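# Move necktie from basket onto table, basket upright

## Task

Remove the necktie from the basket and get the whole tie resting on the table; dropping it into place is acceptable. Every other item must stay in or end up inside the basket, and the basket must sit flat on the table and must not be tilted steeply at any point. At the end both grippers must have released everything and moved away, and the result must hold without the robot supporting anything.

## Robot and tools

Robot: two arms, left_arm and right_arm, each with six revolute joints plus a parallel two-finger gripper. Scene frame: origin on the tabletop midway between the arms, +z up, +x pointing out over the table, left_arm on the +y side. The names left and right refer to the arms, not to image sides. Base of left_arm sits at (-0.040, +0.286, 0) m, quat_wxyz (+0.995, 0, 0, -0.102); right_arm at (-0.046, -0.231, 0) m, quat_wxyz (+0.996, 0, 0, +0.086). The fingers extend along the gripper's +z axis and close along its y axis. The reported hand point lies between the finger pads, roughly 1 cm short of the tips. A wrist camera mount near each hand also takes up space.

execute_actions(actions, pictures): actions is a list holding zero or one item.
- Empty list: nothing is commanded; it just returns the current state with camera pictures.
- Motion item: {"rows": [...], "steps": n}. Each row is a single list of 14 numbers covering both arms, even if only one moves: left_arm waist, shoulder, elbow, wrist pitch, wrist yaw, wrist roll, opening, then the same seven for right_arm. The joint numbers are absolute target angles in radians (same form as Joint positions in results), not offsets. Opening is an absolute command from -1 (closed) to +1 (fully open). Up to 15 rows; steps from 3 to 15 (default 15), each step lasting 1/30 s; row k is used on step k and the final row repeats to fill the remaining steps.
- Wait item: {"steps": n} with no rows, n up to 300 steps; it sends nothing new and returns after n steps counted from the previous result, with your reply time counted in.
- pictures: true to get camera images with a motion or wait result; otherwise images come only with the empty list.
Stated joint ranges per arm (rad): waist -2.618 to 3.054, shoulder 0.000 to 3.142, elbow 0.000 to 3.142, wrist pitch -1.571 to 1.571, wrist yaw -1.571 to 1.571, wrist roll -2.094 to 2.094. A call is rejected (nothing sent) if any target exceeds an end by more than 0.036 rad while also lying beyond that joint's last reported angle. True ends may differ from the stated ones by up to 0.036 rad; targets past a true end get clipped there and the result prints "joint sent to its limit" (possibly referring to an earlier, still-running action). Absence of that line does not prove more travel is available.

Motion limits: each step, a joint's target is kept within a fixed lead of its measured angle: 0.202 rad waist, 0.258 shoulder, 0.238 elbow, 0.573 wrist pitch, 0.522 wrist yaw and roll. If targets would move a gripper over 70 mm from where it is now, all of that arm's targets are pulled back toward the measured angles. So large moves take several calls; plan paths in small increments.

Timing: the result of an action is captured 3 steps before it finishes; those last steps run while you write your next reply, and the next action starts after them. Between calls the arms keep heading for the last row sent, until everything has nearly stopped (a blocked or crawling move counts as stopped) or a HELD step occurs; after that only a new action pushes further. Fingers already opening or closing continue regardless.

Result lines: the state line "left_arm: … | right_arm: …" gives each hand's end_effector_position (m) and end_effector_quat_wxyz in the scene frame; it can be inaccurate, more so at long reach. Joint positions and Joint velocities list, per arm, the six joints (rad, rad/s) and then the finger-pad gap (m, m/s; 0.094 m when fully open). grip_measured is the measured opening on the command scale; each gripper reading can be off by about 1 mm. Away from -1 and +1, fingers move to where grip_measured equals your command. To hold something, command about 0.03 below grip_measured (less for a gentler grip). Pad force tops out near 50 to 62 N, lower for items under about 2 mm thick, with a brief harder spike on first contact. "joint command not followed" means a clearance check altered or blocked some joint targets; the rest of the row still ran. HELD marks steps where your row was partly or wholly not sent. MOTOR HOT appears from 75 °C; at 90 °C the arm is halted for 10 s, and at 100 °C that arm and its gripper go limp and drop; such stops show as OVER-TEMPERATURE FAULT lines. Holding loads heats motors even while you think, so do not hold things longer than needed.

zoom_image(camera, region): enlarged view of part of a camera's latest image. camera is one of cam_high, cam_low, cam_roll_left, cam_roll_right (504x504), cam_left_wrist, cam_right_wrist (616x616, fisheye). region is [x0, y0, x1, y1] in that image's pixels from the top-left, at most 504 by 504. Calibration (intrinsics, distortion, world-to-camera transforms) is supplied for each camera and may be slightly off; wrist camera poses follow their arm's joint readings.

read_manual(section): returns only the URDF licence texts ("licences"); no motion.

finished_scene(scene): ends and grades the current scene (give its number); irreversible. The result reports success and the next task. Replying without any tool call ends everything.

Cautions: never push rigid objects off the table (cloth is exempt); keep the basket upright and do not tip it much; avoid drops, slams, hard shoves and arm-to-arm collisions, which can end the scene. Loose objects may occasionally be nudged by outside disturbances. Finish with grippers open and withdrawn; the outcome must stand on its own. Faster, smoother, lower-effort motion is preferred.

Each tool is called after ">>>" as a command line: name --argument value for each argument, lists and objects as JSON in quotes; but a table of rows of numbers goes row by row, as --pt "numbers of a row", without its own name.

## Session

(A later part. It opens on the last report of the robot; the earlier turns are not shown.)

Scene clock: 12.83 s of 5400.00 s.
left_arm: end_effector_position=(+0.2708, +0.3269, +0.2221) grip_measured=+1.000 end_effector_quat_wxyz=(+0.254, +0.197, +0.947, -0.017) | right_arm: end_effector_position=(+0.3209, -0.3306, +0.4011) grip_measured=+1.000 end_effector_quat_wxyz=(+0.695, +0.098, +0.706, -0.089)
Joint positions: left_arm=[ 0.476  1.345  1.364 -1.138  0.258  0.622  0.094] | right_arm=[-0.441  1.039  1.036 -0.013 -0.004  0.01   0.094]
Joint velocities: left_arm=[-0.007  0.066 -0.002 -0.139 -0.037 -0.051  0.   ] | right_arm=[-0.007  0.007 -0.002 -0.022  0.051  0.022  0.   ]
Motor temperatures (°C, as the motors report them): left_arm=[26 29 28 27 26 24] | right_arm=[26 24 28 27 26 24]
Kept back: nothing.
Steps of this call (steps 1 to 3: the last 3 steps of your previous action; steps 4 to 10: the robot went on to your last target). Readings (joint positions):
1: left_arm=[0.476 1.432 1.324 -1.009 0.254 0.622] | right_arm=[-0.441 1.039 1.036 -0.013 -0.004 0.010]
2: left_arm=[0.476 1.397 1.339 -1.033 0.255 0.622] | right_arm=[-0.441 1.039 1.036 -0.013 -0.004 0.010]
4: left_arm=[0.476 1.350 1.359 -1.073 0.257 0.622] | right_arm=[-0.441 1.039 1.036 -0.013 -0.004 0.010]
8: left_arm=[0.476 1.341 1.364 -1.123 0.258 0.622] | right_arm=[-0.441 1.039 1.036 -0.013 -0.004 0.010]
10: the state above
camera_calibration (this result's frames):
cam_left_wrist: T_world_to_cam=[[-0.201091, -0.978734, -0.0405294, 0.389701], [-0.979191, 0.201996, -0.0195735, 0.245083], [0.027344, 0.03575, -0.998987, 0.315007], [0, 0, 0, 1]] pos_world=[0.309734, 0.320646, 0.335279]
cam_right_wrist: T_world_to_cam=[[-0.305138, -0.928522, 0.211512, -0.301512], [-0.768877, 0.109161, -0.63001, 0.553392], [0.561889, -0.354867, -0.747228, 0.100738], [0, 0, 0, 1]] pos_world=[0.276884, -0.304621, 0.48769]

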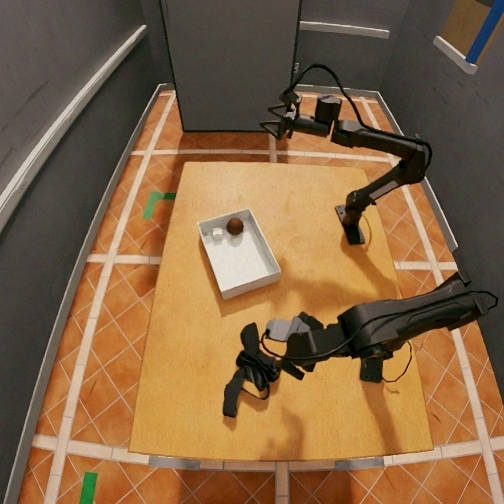

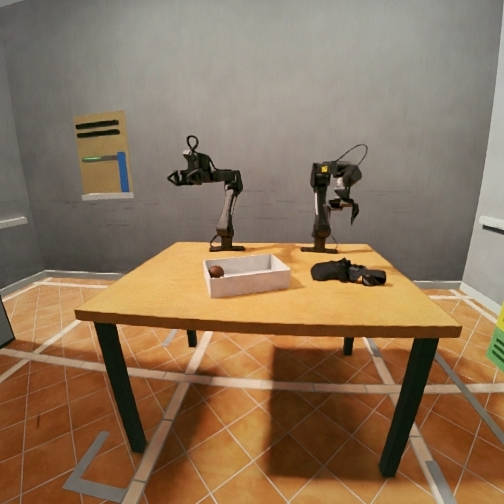

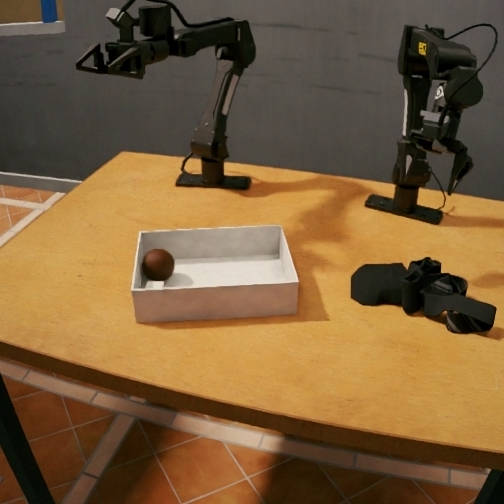

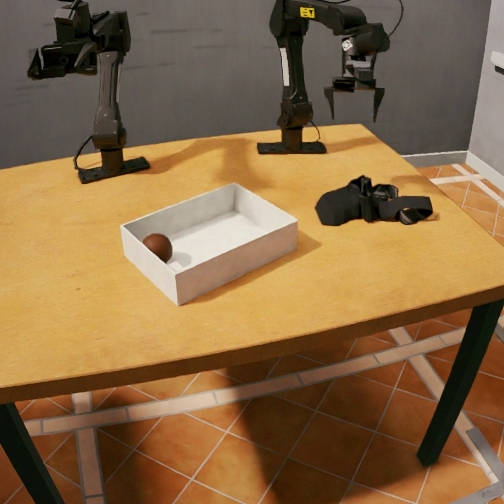

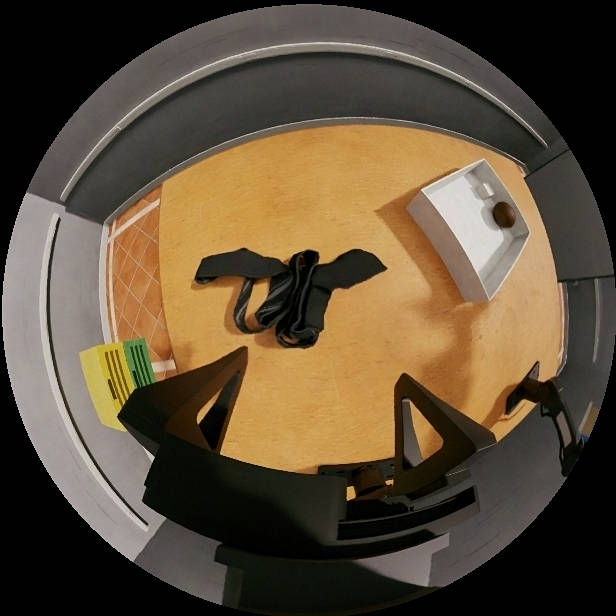

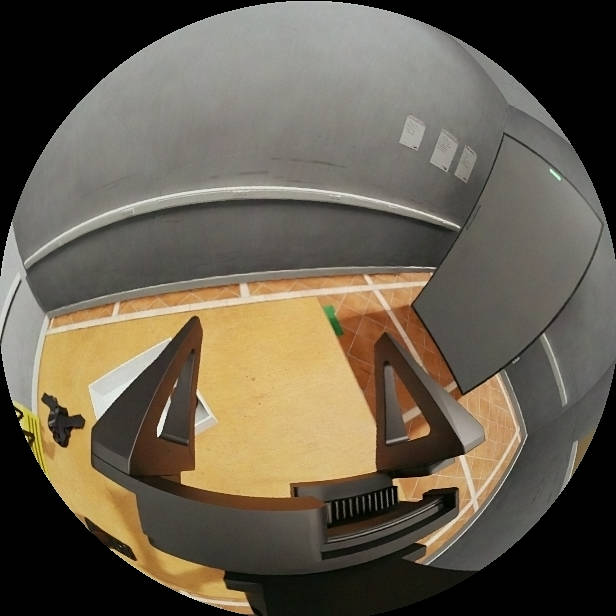

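>>> zoom_image --camera "cam_roll_left" --region '[330, 230, 504, 360]'

>>> zoom_image --camera "cam_left_wrist" --region '[170, 220, 420, 370]'

>>> execute_actions --actions '[{"steps":30}]' --pictures true

Region (330, 230, 504, 360) of cam_roll_left's 504x504 image, scaled by 2.897, with more detail than that image has; it fills the top 377 rows of this view, and the rest is white.

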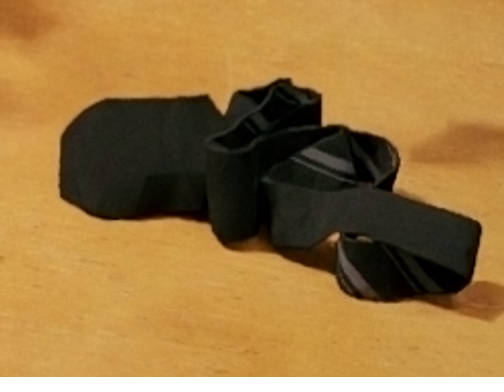

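Region (170, 220, 420, 370) of cam_left_wrist's 616x616 image, scaled by 2.016, with more detail than that image has; it fills the top 302 rows of this view, and the rest is white.

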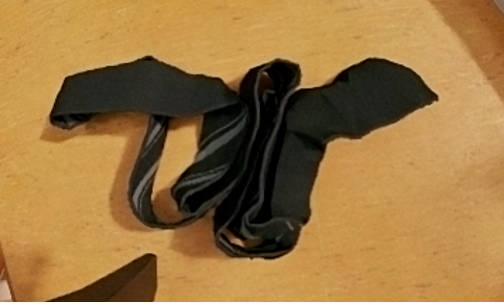

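Scene clock: 13.83 s of 5400.00 s.
left_arm: end_effector_position=(+0.2665, +0.3257, +0.2198) grip_measured=+1.000 end_effector_quat_wxyz=(+0.245, +0.196, +0.949, -0.022) | right_arm: end_effector_position=(+0.3209, -0.3306, +0.4011) grip_measured=+1.000 end_effector_quat_wxyz=(+0.695, +0.098, +0.706, -0.089)
Joint positions: left_arm=[ 0.476  1.346  1.364 -1.158  0.258  0.622  0.094] | right_arm=[-0.441  1.039  1.036 -0.013 -0.004  0.01   0.094]
Joint velocities: left_arm=[ 0.012 -0.007 -0.012  0.007 -0.022  0.125  0.   ] | right_arm=[-0.012 -0.002 -0.012 -0.022 -0.051 -0.022  0.   ]
Motor temperatures (°C, as the motors report them): left_arm=[26 29 28 27 26 24] | right_arm=[26 24 28 27 26 24]
Kept back: nothing.
Steps of this call (steps 1 to 30: the robot went on to your last target). Readings (joint positions):
1: left_arm=[0.476 1.346 1.364 -1.142 0.258 0.622] | right_arm=[-0.441 1.039 1.036 -0.013 -0.004 0.010]
2: left_arm=[0.476 1.346 1.364 -1.146 0.258 0.622] | right_arm=[-0.441 1.039 1.036 -0.013 -0.004 0.010]
4: left_arm=[0.476 1.346 1.364 -1.151 0.258 0.622] | right_arm=[-0.441 1.039 1.036 -0.013 -0.004 0.010]
8: left_arm=[0.476 1.346 1.364 -1.156 0.258 0.622] | right_arm=[-0.441 1.039 1.036 -0.013 -0.004 0.010]
30: the state above
All arms were judged still, so your last target was given up. Only a new action makes them travel on or press farther. Fingers that are still opening or closing keep moving.
camera_calibration (this result's frames):
cam_left_wrist: T_world_to_cam=[[-0.201825, -0.978939, -0.0307592, 0.385689], [-0.979398, 0.201938, -0.000584123, 0.236986], [0.00678326, 0.0300076, -0.999527, 0.320289], [0, 0, 0, 1]] pos_world=[0.307773, 0.320099, 0.332139]
cam_right_wrist: T_world_to_cam=[[-0.305138, -0.928522, 0.211512, -0.301512], [-0.768877, 0.109161, -0.63001, 0.553392], [0.561889, -0.354867, -0.747228, 0.100738], [0, 0, 0, 1]] pos_world=[0.276884, -0.304621, 0.48769]

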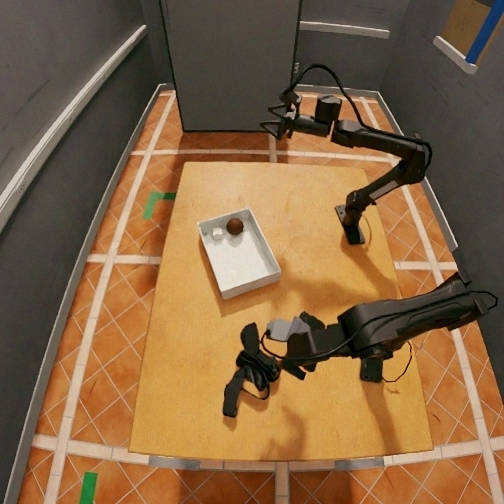

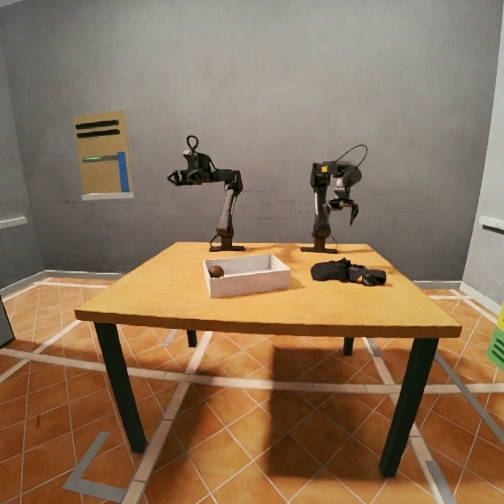

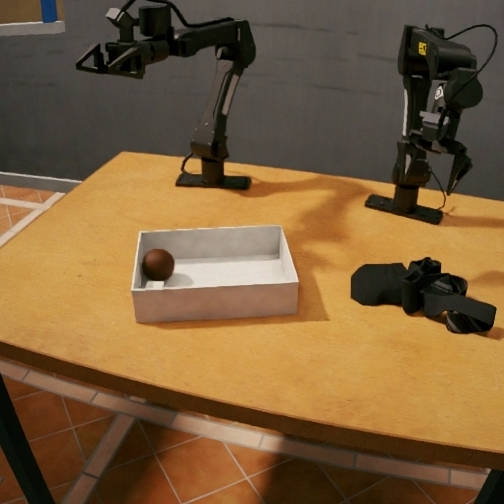

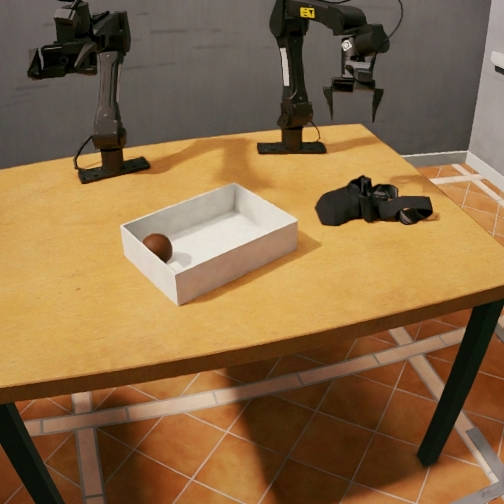

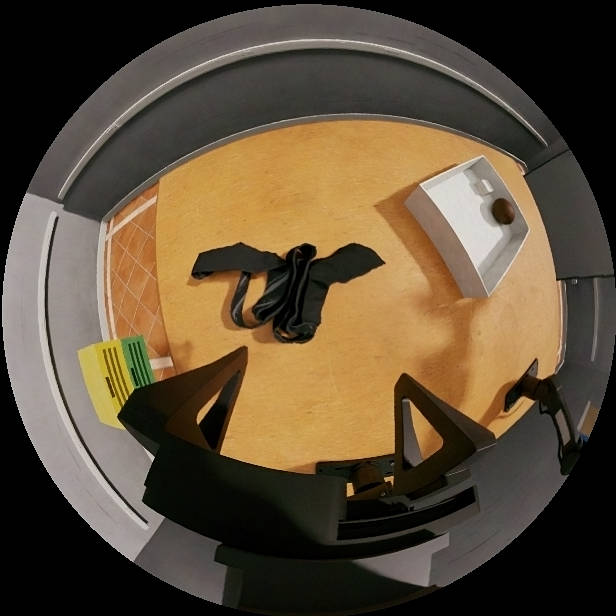

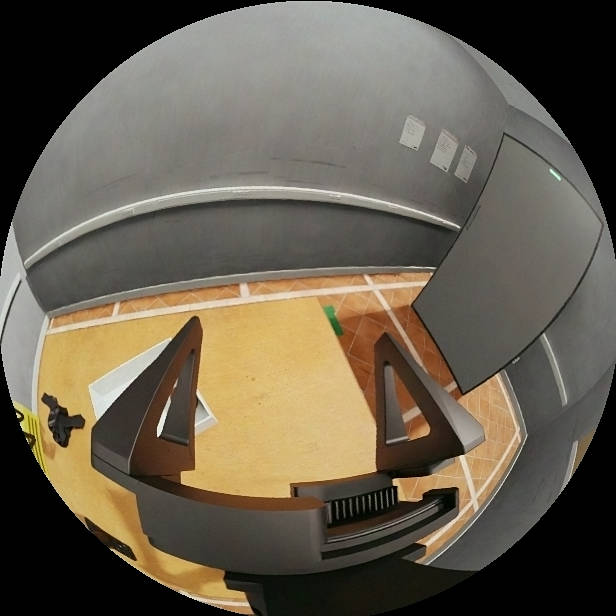

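>>> execute_actions --actions '[{"rows":[[0.47,1.351,1.363,-1.154,0.265,0.625,0.8,-0.45,1.039,1.036,-0.017,-0.004,0.01,1],[0.454,1.365,1.358,-1.144,0.265,0.625,0.55,-0.45,1.039,1.036,-0.017,-0.004,0.01,1],[0.43,1.387,1.351,-1.127,0.265,0.625,0.3,-0.45,1.039,1.036,-0.017,-0.004,0.01,1],[0.40,1.416,1.342,-1.106,0.265,0.625,0.05,-0.45,1.039,1.036,-0.017,-0.004,0.01,1],[0.367,1.449,1.332,-1.081,0.265,0.625,-0.2,-0.45,1.039,1.036,-0.017,-0.004,0.01,1],[0.335,1.486,1.32,-1.053,0.265,0.625,-0.45,-0.45,1.039,1.036,-0.017,-0.004,0.01,1],[0.305,1.525,1.308,-1.024,0.265,0.625,-0.7,-0.45,1.039,1.036,-0.017,-0.004,0.01,1],[0.282,1.566,1.296,-0.994,0.265,0.625,-0.9,-0.45,1.039,1.036,-0.017,-0.004,0.01,1],[0.266,1.605,1.284,-0.965,0.265,0.625,-1,-0.45,1.039,1.036,-0.017,-0.004,0.01,1],[0.26,1.642,1.272,-0.937,0.265,0.625,-1,-0.45,1.039,1.036,-0.017,-0.004,0.01,1],[0.26,1.675,1.262,-0.912,0.265,0.625,-1,-0.45,1.039,1.036,-0.017,-0.004,0.01,1],[0.26,1.704,1.253,-0.891,0.265,0.625,-1,-0.45,1.039,1.036,-0.017,-0.004,0.01,1],[0.26,1.726,1.246,-0.874,0.265,0.625,-1,-0.45,1.039,1.036,-0.017,-0.004,0.01,1],[0.26,1.74,1.242,-0.864,0.265,0.625,-1,-0.45,1.039,1.036,-0.017,-0.004,0.01,1],[0.26,1.745,1.24,-0.86,0.265,0.625,-1,-0.45,1.039,1.036,-0.017,-0.004,0.01,1]],"steps":15}]'

>>> execute_actions --actions '[{"steps":9}]' --pictures true

Scene clock: 15.17 s of 5400.00 s.
left_arm: end_effector_position=(+0.3080, +0.2625, +0.1169) grip_measured=-0.979 end_effector_quat_wxyz=(+0.152, +0.287, +0.942, -0.084) | right_arm: end_effector_position=(+0.3209, -0.3306, +0.4011) grip_measured=+1.000 end_effector_quat_wxyz=(+0.695, +0.098, +0.706, -0.089)
Joint positions: left_arm=[ 0.266  1.646  1.29  -0.982  0.262  0.622  0.001] | right_arm=[-0.441  1.039  1.036 -0.013 -0.004  0.01   0.094]
Joint velocities: left_arm=[-0.188  1.223 -0.466  0.652 -0.037 -0.051 -0.001] | right_arm=[ 0.007  0.022 -0.007 -0.037 -0.051 -0.007  0.   ]
Motor temperatures (°C, as the motors report them): left_arm=[26 29 28 27 26 24] | right_arm=[26 24 28 28 26 24]
Steps of this call (steps 1 to 28: nothing new was sent; steps 29 to 40: the first 12 steps of this action). Readings (joint positions):
29: left_arm=[0.476 1.346 1.364 -1.159 0.258 0.622] | right_arm=[-0.441 1.039 1.036 -0.013 -0.004 0.010]
30: left_arm=[0.475 1.347 1.364 -1.158 0.258 0.622] | right_arm=[-0.441 1.039 1.036 -0.013 -0.004 0.010]
32: left_arm=[0.456 1.361 1.364 -1.152 0.256 0.622] | right_arm=[-0.441 1.039 1.036 -0.013 -0.004 0.010]
36: left_arm=[0.343 1.469 1.347 -1.084 0.256 0.622] | right_arm=[-0.441 1.039 1.036 -0.013 -0.004 0.010]
40: the state above

Scene clock: 15.47 s of 5400.00 s.
left_arm: end_effector_position=(+0.3086, +0.2616, +0.0638) grip_measured=-0.980 end_effector_quat_wxyz=(+0.110, +0.285, +0.947, -0.098) | right_arm: end_effector_position=(+0.3209, -0.3306, +0.4011) grip_measured=+1.000 end_effector_quat_wxyz=(+0.695, +0.098, +0.706, -0.089)
Joint positions: left_arm=[ 0.262  1.767  1.23  -0.892  0.259  0.622  0.001] | right_arm=[-0.441  1.039  1.036 -0.013 -0.004  0.01   0.094]
Joint velocities: left_arm=[ 0.012 -0.037 -0.012  0.183 -0.081 -0.007 -0.001] | right_arm=[-0.007  0.002  0.012  0.007  0.022 -0.022  0.   ]
Motor temperatures (°C, as the motors report them): left_arm=[26 29 28 27 26 24] | right_arm=[26 24 28 28 26 24]
Kept back: nothing.
Steps of this call (steps 1 to 3: the last 3 steps of your previous action; steps 4 to 9: the robot went on to your last target). Readings (joint positions):
1: left_arm=[0.262 1.686 1.275 -0.960 0.262 0.622] | right_arm=[-0.441 1.039 1.036 -0.013 -0.004 0.010]
2: left_arm=[0.262 1.720 1.260 -0.942 0.262 0.622] | right_arm=[-0.441 1.039 1.036 -0.013 -0.004 0.010]
4: left_arm=[0.262 1.763 1.238 -0.919 0.260 0.622] | right_arm=[-0.441 1.039 1.036 -0.013 -0.004 0.010]
8: left_arm=[0.262 1.769 1.230 -0.897 0.259 0.622] | right_arm=[-0.441 1.039 1.036 -0.013 -0.004 0.010]
9: the state above
camera_calibration (this result's frames):
cam_left_wrist: T_world_to_cam=[[-0.395864, -0.912735, 0.101022, 0.36082], [-0.877531, 0.408408, 0.251282, 0.18956], [-0.270612, 0.0108238, -0.962628, 0.254284], [0, 0, 0, 1]] pos_world=[0.377993, 0.249163, 0.160697]
cam_right_wrist: T_world_to_cam=[[-0.305138, -0.928522, 0.211512, -0.301512], [-0.768877, 0.109161, -0.63001, 0.553392], [0.561889, -0.354867, -0.747228, 0.100738], [0, 0, 0, 1]] pos_world=[0.276884, -0.304621, 0.48769]

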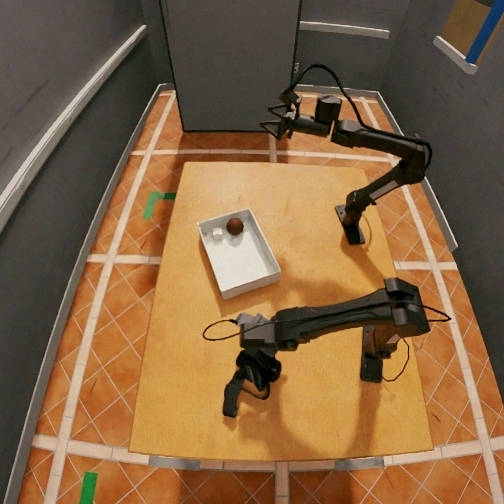

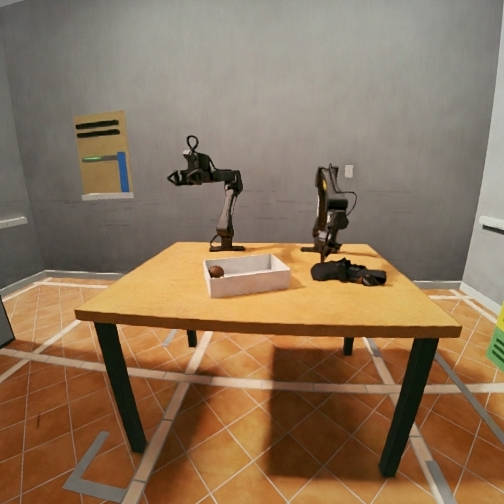

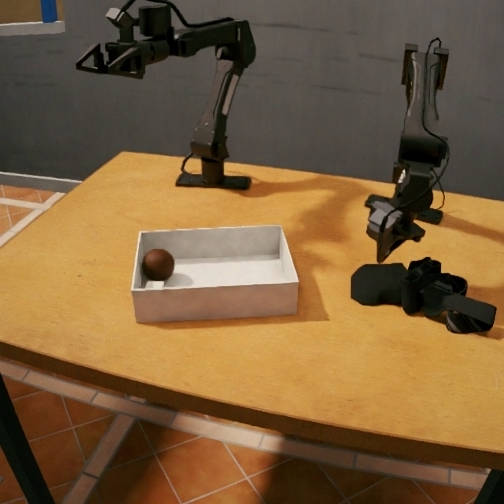

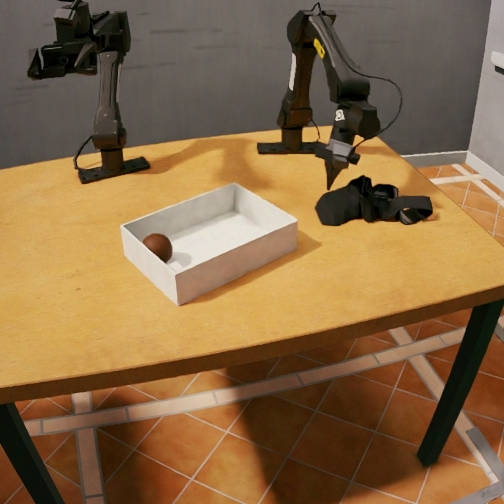

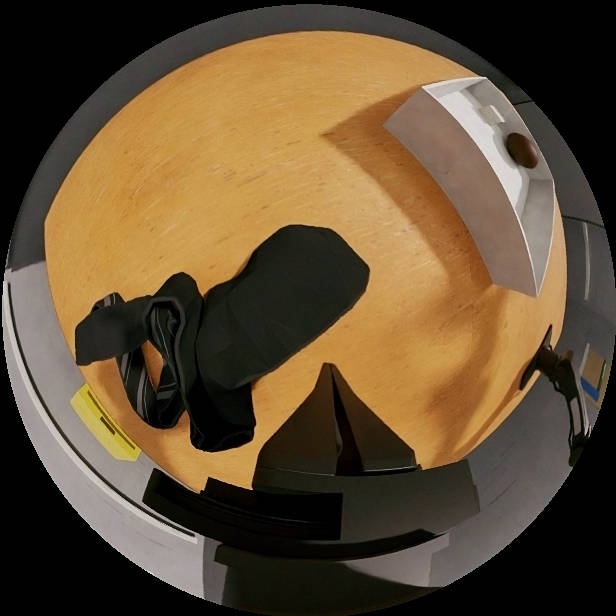

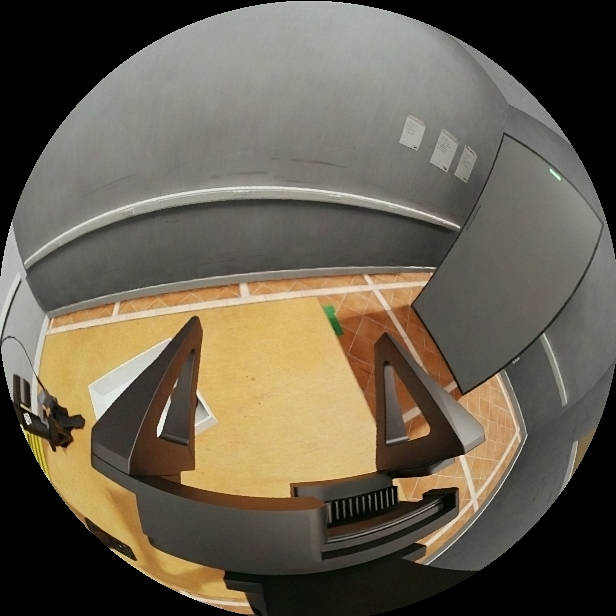

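>>> execute_actions --actions '[{"rows":[[0.265,1.755,1.24,-0.855,0.265,0.625,-1,-0.45,1.039,1.036,-0.017,-0.004,0.01,1],[0.28,1.755,1.24,-0.848,0.265,0.625,-1,-0.45,1.039,1.036,-0.017,-0.004,0.01,1],[0.304,1.757,1.24,-0.84,0.265,0.625,-1,-0.45,1.039,1.036,-0.017,-0.004,0.01,1],[0.334,1.76,1.24,-0.83,0.265,0.625,-1,-0.45,1.039,1.036,-0.017,-0.004,0.01,1],[0.369,1.763,1.24,-0.82,0.265,0.625,-1,-0.45,1.039,1.036,-0.017,-0.004,0.01,1],[0.408,1.766,1.24,-0.81,0.265,0.625,-1,-0.45,1.039,1.036,-0.017,-0.004,0.01,1],[0.449,1.77,1.24,-0.80,0.265,0.625,-1,-0.45,1.039,1.036,-0.017,-0.004,0.01,1],[0.491,1.774,1.24,-0.79,0.265,0.625,-1,-0.45,1.039,1.036,-0.017,-0.004,0.01,1],[0.532,1.778,1.24,-0.785,0.265,0.625,-1,-0.45,1.039,1.036,-0.017,-0.004,0.01,1],[0.571,1.78,1.24,-0.78,0.265,0.625,-1,-0.45,1.039,1.036,-0.017,-0.004,0.01,1],[0.606,1.78,1.24,-0.78,0.265,0.625,-1,-0.45,1.039,1.036,-0.017,-0.004,0.01,1],[0.636,1.78,1.24,-0.78,0.265,0.625,-1,-0.45,1.039,1.036,-0.017,-0.004,0.01,1],[0.66,1.78,1.24,-0.78,0.265,0.625,-1,-0.45,1.039,1.036,-0.017,-0.004,0.01,1],[0.675,1.78,1.24,-0.78,0.265,0.625,-1,-0.45,1.039,1.036,-0.017,-0.004,0.01,1],[0.68,1.78,1.24,-0.78,0.265,0.625,-1,-0.45,1.039,1.036,-0.017,-0.004,0.01,1]],"steps":15}]'

>>> execute_actions --actions '[{"steps":7}]' --pictures true

Scene clock: 16.17 s of 5400.00 s.
left_arm: end_effector_position=(+0.3194, +0.3761, +0.0658) grip_measured=-0.980 end_effector_quat_wxyz=(+0.161, +0.140, +0.975, -0.063) | right_arm: end_effector_position=(+0.3209, -0.3306, +0.4011) grip_measured=+1.000 end_effector_quat_wxyz=(+0.695, +0.098, +0.706, -0.089)
Joint positions: left_arm=[ 0.573  1.773  1.23  -0.802  0.265  0.622  0.001] | right_arm=[-0.441  1.039  1.036 -0.013 -0.004  0.01   0.094]
Joint velocities: left_arm=[ 1.14   0.066  0.012  0.183 -0.022 -0.081 -0.   ] | right_arm=[-0.002  0.002  0.017  0.022 -0.037  0.007  0.   ]
Motor temperatures (°C, as the motors report them): left_arm=[26 29 28 27 26 24] | right_arm=[26 24 28 28 26 24]
Steps of this call (steps 1 to 9: the robot went on to your last target; steps 10 to 21: the first 12 steps of this action). Readings (joint positions):
10: left_arm=[0.262 1.766 1.230 -0.874 0.259 0.622] | right_arm=[-0.441 1.039 1.036 -0.013 -0.004 0.010]
11: left_arm=[0.262 1.766 1.230 -0.872 0.259 0.622] | right_arm=[-0.441 1.039 1.036 -0.013 -0.004 0.010]
13: left_arm=[0.275 1.766 1.230 -0.865 0.262 0.622] | right_arm=[-0.441 1.039 1.036 -0.013 -0.004 0.010]
17: left_arm=[0.394 1.766 1.230 -0.836 0.267 0.622] | right_arm=[-0.441 1.039 1.036 -0.013 -0.004 0.010]
21: the state above

Scene clock: 16.40 s of 5400.00 s.
left_arm: end_effector_position=(+0.3081, +0.4196, +0.0646) grip_measured=-0.980 end_effector_quat_wxyz=(+0.164, +0.083, +0.982, -0.047) | right_arm: end_effector_position=(+0.3209, -0.3306, +0.4011) grip_measured=+1.000 end_effector_quat_wxyz=(+0.695, +0.098, +0.706, -0.089)
Joint positions: left_arm=[ 0.687  1.777  1.23  -0.791  0.255  0.622  0.001] | right_arm=[-0.441  1.039  1.036 -0.013 -0.004  0.01   0.094]
Joint velocities: left_arm=[-0.032 -0.012  0.012  0.066 -0.007  0.022 -0.   ] | right_arm=[-0.002  0.012 -0.002  0.051  0.081  0.066  0.   ]
Motor temperatures (°C, as the motors report them): left_arm=[26 29 28 27 26 24] | right_arm=[26 24 28 28 26 24]
Kept back: nothing.
Steps of this call (steps 1 to 3: the last 3 steps of your previous action; steps 4 to 7: the robot went on to your last target). Readings (joint positions):
1: left_arm=[0.610 1.775 1.230 -0.797 0.264 0.622] | right_arm=[-0.441 1.039 1.036 -0.013 -0.004 0.010]
2: left_arm=[0.641 1.777 1.230 -0.794 0.262 0.622] | right_arm=[-0.441 1.039 1.036 -0.013 -0.004 0.010]
4: left_arm=[0.680 1.777 1.230 -0.792 0.256 0.622] | right_arm=[-0.441 1.039 1.036 -0.013 -0.004 0.010]
7: the state above
camera_calibration (this result's frames):
cam_left_wrist: T_world_to_cam=[[0.011133, -0.998356, 0.0562259, 0.418086], [-0.984511, -0.001105, 0.175317, 0.334055], [-0.174966, -0.0573068, -0.982905, 0.253671], [0, 0, 0, 1]] pos_world=[0.36861, 0.432305, 0.167262]
cam_right_wrist: T_world_to_cam=[[-0.305138, -0.928522, 0.211512, -0.301512], [-0.768877, 0.109161, -0.63001, 0.553392], [0.561889, -0.354867, -0.747228, 0.100738], [0, 0, 0, 1]] pos_world=[0.276884, -0.304621, 0.48769]

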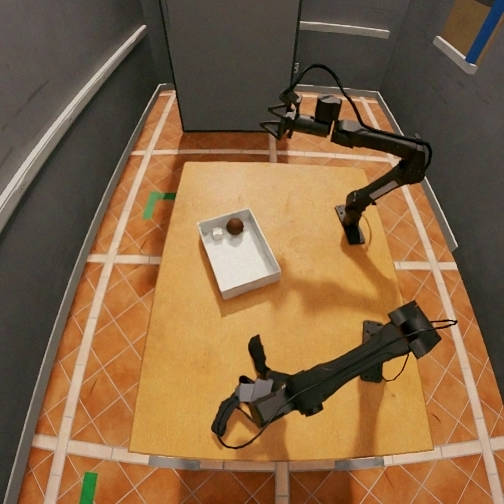

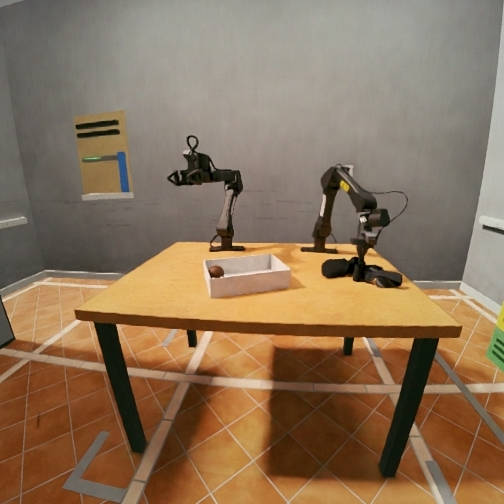

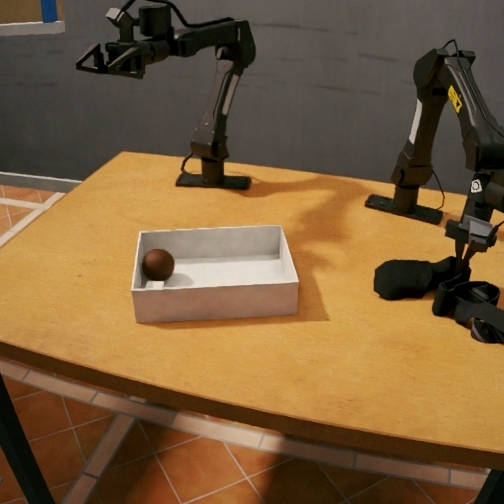

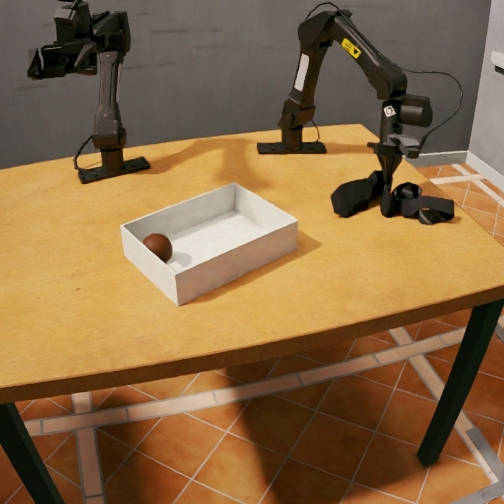

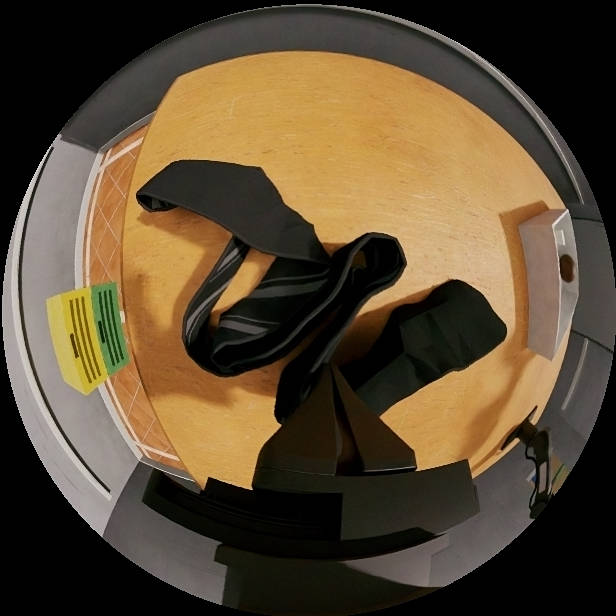

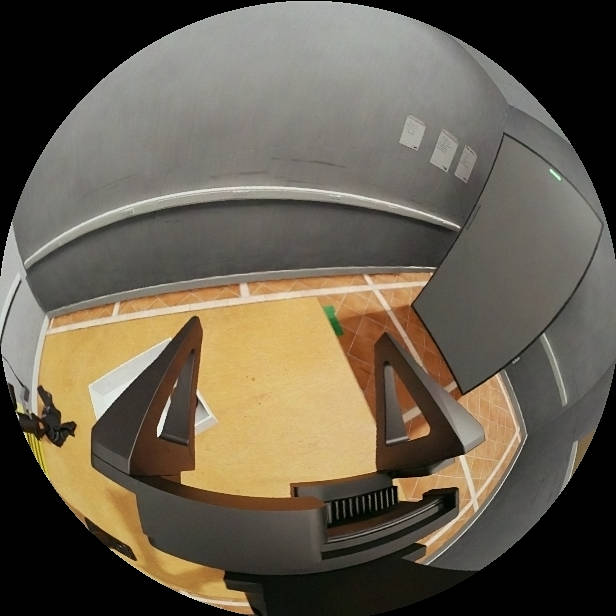

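>>> execute_actions --actions '[{"rows":[[0.68,1.775,1.24,-0.79,0.265,0.625,-1,-0.45,1.039,1.036,-0.017,-0.004,0.01,1],[0.68,1.76,1.244,-0.80,0.265,0.625,-1,-0.45,1.039,1.036,-0.017,-0.004,0.01,1],[0.68,1.737,1.252,-0.82,0.265,0.625,-1,-0.45,1.039,1.036,-0.017,-0.004,0.01,1],[0.68,1.707,1.262,-0.845,0.265,0.625,-1,-0.45,1.039,1.036,-0.017,-0.004,0.01,1],[0.68,1.672,1.274,-0.875,0.265,0.625,-1,-0.45,1.039,1.036,-0.017,-0.004,0.01,1],[0.68,1.633,1.286,-0.91,0.265,0.625,-1,-0.45,1.039,1.036,-0.017,-0.004,0.01,1],[0.68,1.592,1.299,-0.948,0.265,0.625,-1,-0.45,1.039,1.036,-0.017,-0.004,0.01,1],[0.68,1.55,1.311,-0.986,0.265,0.625,-1,-0.45,1.039,1.036,-0.017,-0.004,0.01,1],[0.68,1.509,1.324,-1.024,0.265,0.625,-1,-0.45,1.039,1.036,-0.017,-0.004,0.01,1],[0.68,1.47,1.336,-1.06,0.265,0.625,-1,-0.45,1.039,1.036,-0.017,-0.004,0.01,1],[0.68,1.435,1.347,-1.092,0.265,0.625,-1,-0.45,1.039,1.036,-0.017,-0.004,0.01,1],[0.68,1.405,1.356,-1.12,0.265,0.625,-1,-0.45,1.039,1.036,-0.017,-0.004,0.01,1],[0.68,1.382,1.364,-1.142,0.265,0.625,-1,-0.45,1.039,1.036,-0.017,-0.004,0.01,1],[0.68,1.367,1.368,-1.155,0.265,0.625,-1,-0.45,1.039,1.036,-0.017,-0.004,0.01,1],[0.68,1.36,1.37,-1.16,0.265,0.625,-1,-0.45,1.039,1.036,-0.017,-0.004,0.01,1]],"steps":15}]'

>>> execute_actions --actions '[{"steps":25}]' --pictures true

Scene clock: 17.03 s of 5400.00 s.
left_arm: end_effector_position=(+0.2868, +0.4082, +0.1736) grip_measured=-0.980 end_effector_quat_wxyz=(+0.236, +0.093, +0.967, -0.001) | right_arm: end_effector_position=(+0.3209, -0.3306, +0.4011) grip_measured=+1.000 end_effector_quat_wxyz=(+0.695, +0.098, +0.706, -0.089)
Joint positions: left_arm=[ 0.687  1.49   1.308 -0.982  0.255  0.622  0.001] | right_arm=[-0.441  1.039  1.036 -0.013 -0.004  0.01   0.094]
Joint velocities: left_arm=[ 0.002 -1.263  0.54  -0.74   0.066  0.037  0.001] | right_arm=[-0.007 -0.032 -0.022 -0.022 -0.051  0.022  0.   ]
Motor temperatures (°C, as the motors report them): left_arm=[26 29 28 27 26 24] | right_arm=[26 24 28 28 26 24]
Steps of this call (steps 1 to 7: the robot went on to your last target; steps 8 to 19: the first 12 steps of this action). Readings (joint positions):
8: left_arm=[0.687 1.777 1.230 -0.791 0.255 0.622] | right_arm=[-0.441 1.039 1.036 -0.013 -0.004 0.010]
9: left_arm=[0.687 1.777 1.230 -0.791 0.255 0.622] | right_arm=[-0.441 1.039 1.036 -0.013 -0.004 0.010]
11: left_arm=[0.687 1.770 1.230 -0.798 0.255 0.622] | right_arm=[-0.441 1.039 1.036 -0.013 -0.004 0.010]
15: left_arm=[0.687 1.669 1.242 -0.877 0.255 0.622] | right_arm=[-0.441 1.039 1.036 -0.013 -0.004 0.010]
19: the state above

Scene clock: 17.87 s of 5400.00 s.
left_arm: end_effector_position=(+0.2548, +0.3906, +0.2189) grip_measured=-0.980 end_effector_quat_wxyz=(+0.248, +0.095, +0.964, +0.004) | right_arm: end_effector_position=(+0.3209, -0.3306, +0.4011) grip_measured=+1.000 end_effector_quat_wxyz=(+0.695, +0.098, +0.706, -0.089)
Joint positions: left_arm=[ 0.687  1.356  1.366 -1.148  0.259  0.622  0.001] | right_arm=[-0.441  1.039  1.036 -0.013 -0.004  0.01   0.094]
Joint velocities: left_arm=[ 0.022 -0.002 -0.017 -0.081 -0.125  0.051  0.001] | right_arm=[-0.022 -0.007 -0.012  0.022  0.007 -0.037  0.   ]
Motor temperatures (°C, as the motors report them): left_arm=[26 29 28 27 26 24] | right_arm=[26 24 29 28 26 24]
Kept back: nothing.
Steps of this call (steps 1 to 3: the last 3 steps of your previous action; steps 4 to 25: the robot went on to your last target). Readings (joint positions):
1: left_arm=[0.687 1.447 1.326 -1.006 0.255 0.622] | right_arm=[-0.441 1.039 1.036 -0.013 -0.004 0.010]
2: left_arm=[0.687 1.410 1.342 -1.028 0.256 0.622] | right_arm=[-0.441 1.039 1.036 -0.013 -0.004 0.010]
4: left_arm=[0.687 1.360 1.362 -1.064 0.258 0.622] | right_arm=[-0.441 1.039 1.036 -0.013 -0.004 0.010]
8: left_arm=[0.687 1.349 1.366 -1.114 0.259 0.622] | right_arm=[-0.441 1.039 1.036 -0.013 -0.004 0.010]
25: the state above
camera_calibration (this result's frames):
cam_left_wrist: T_world_to_cam=[[0.00702812, -0.999478, -0.0315406, 0.401762], [-0.99997, -0.00691752, -0.00361432, 0.299897], [0.00339425, 0.0315651, -0.999496, 0.317813], [0, 0, 0, 1]] pos_world=[0.295986, 0.393595, 0.331409]
cam_right_wrist: T_world_to_cam=[[-0.305138, -0.928522, 0.211512, -0.301512], [-0.768877, 0.109161, -0.63001, 0.553392], [0.561889, -0.354867, -0.747228, 0.100738], [0, 0, 0, 1]] pos_world=[0.276884, -0.304621, 0.48769]

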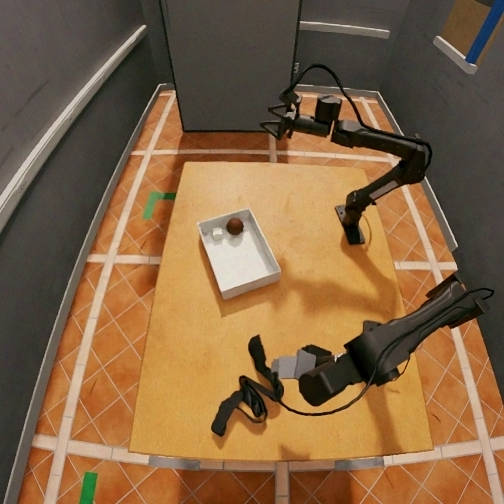

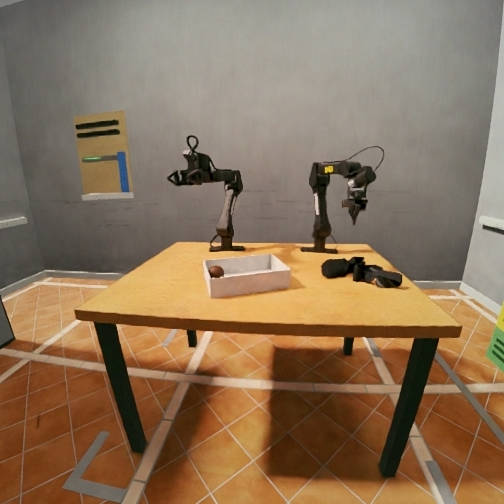

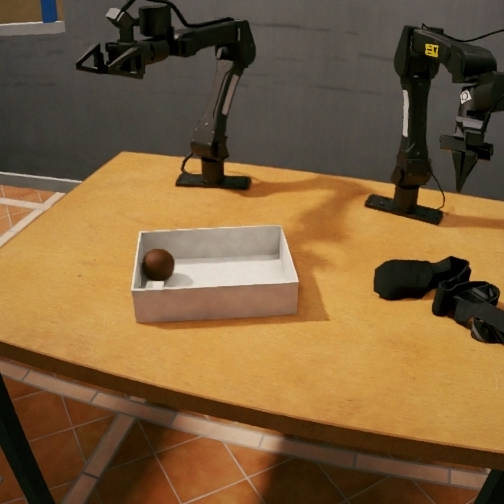

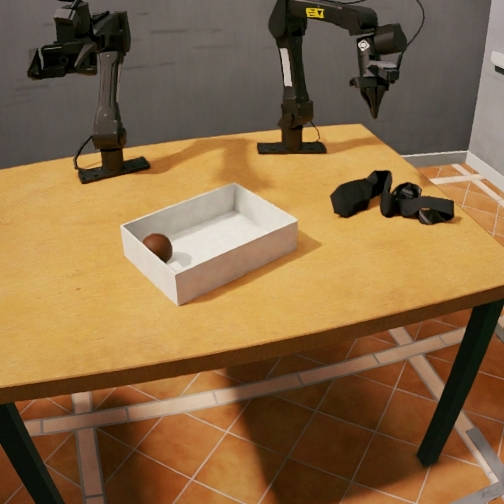

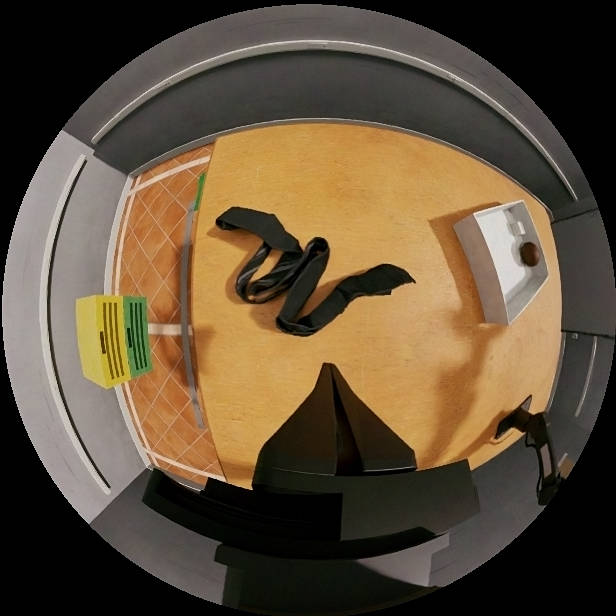

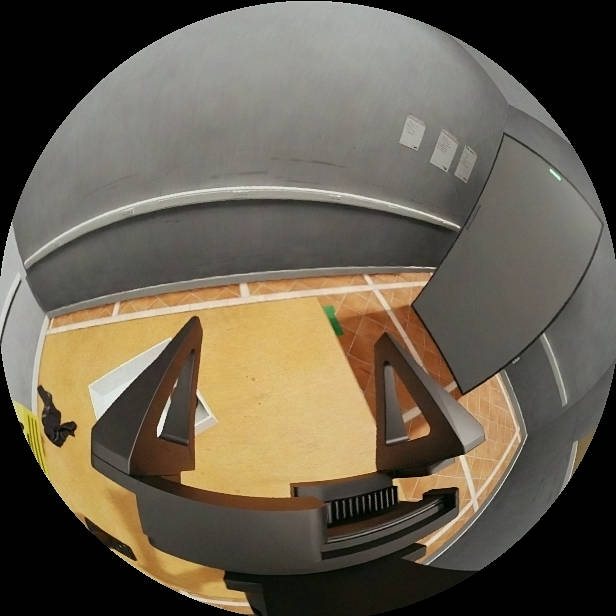

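>>> finished_scene --scene 2

The scene is finished: the task was done.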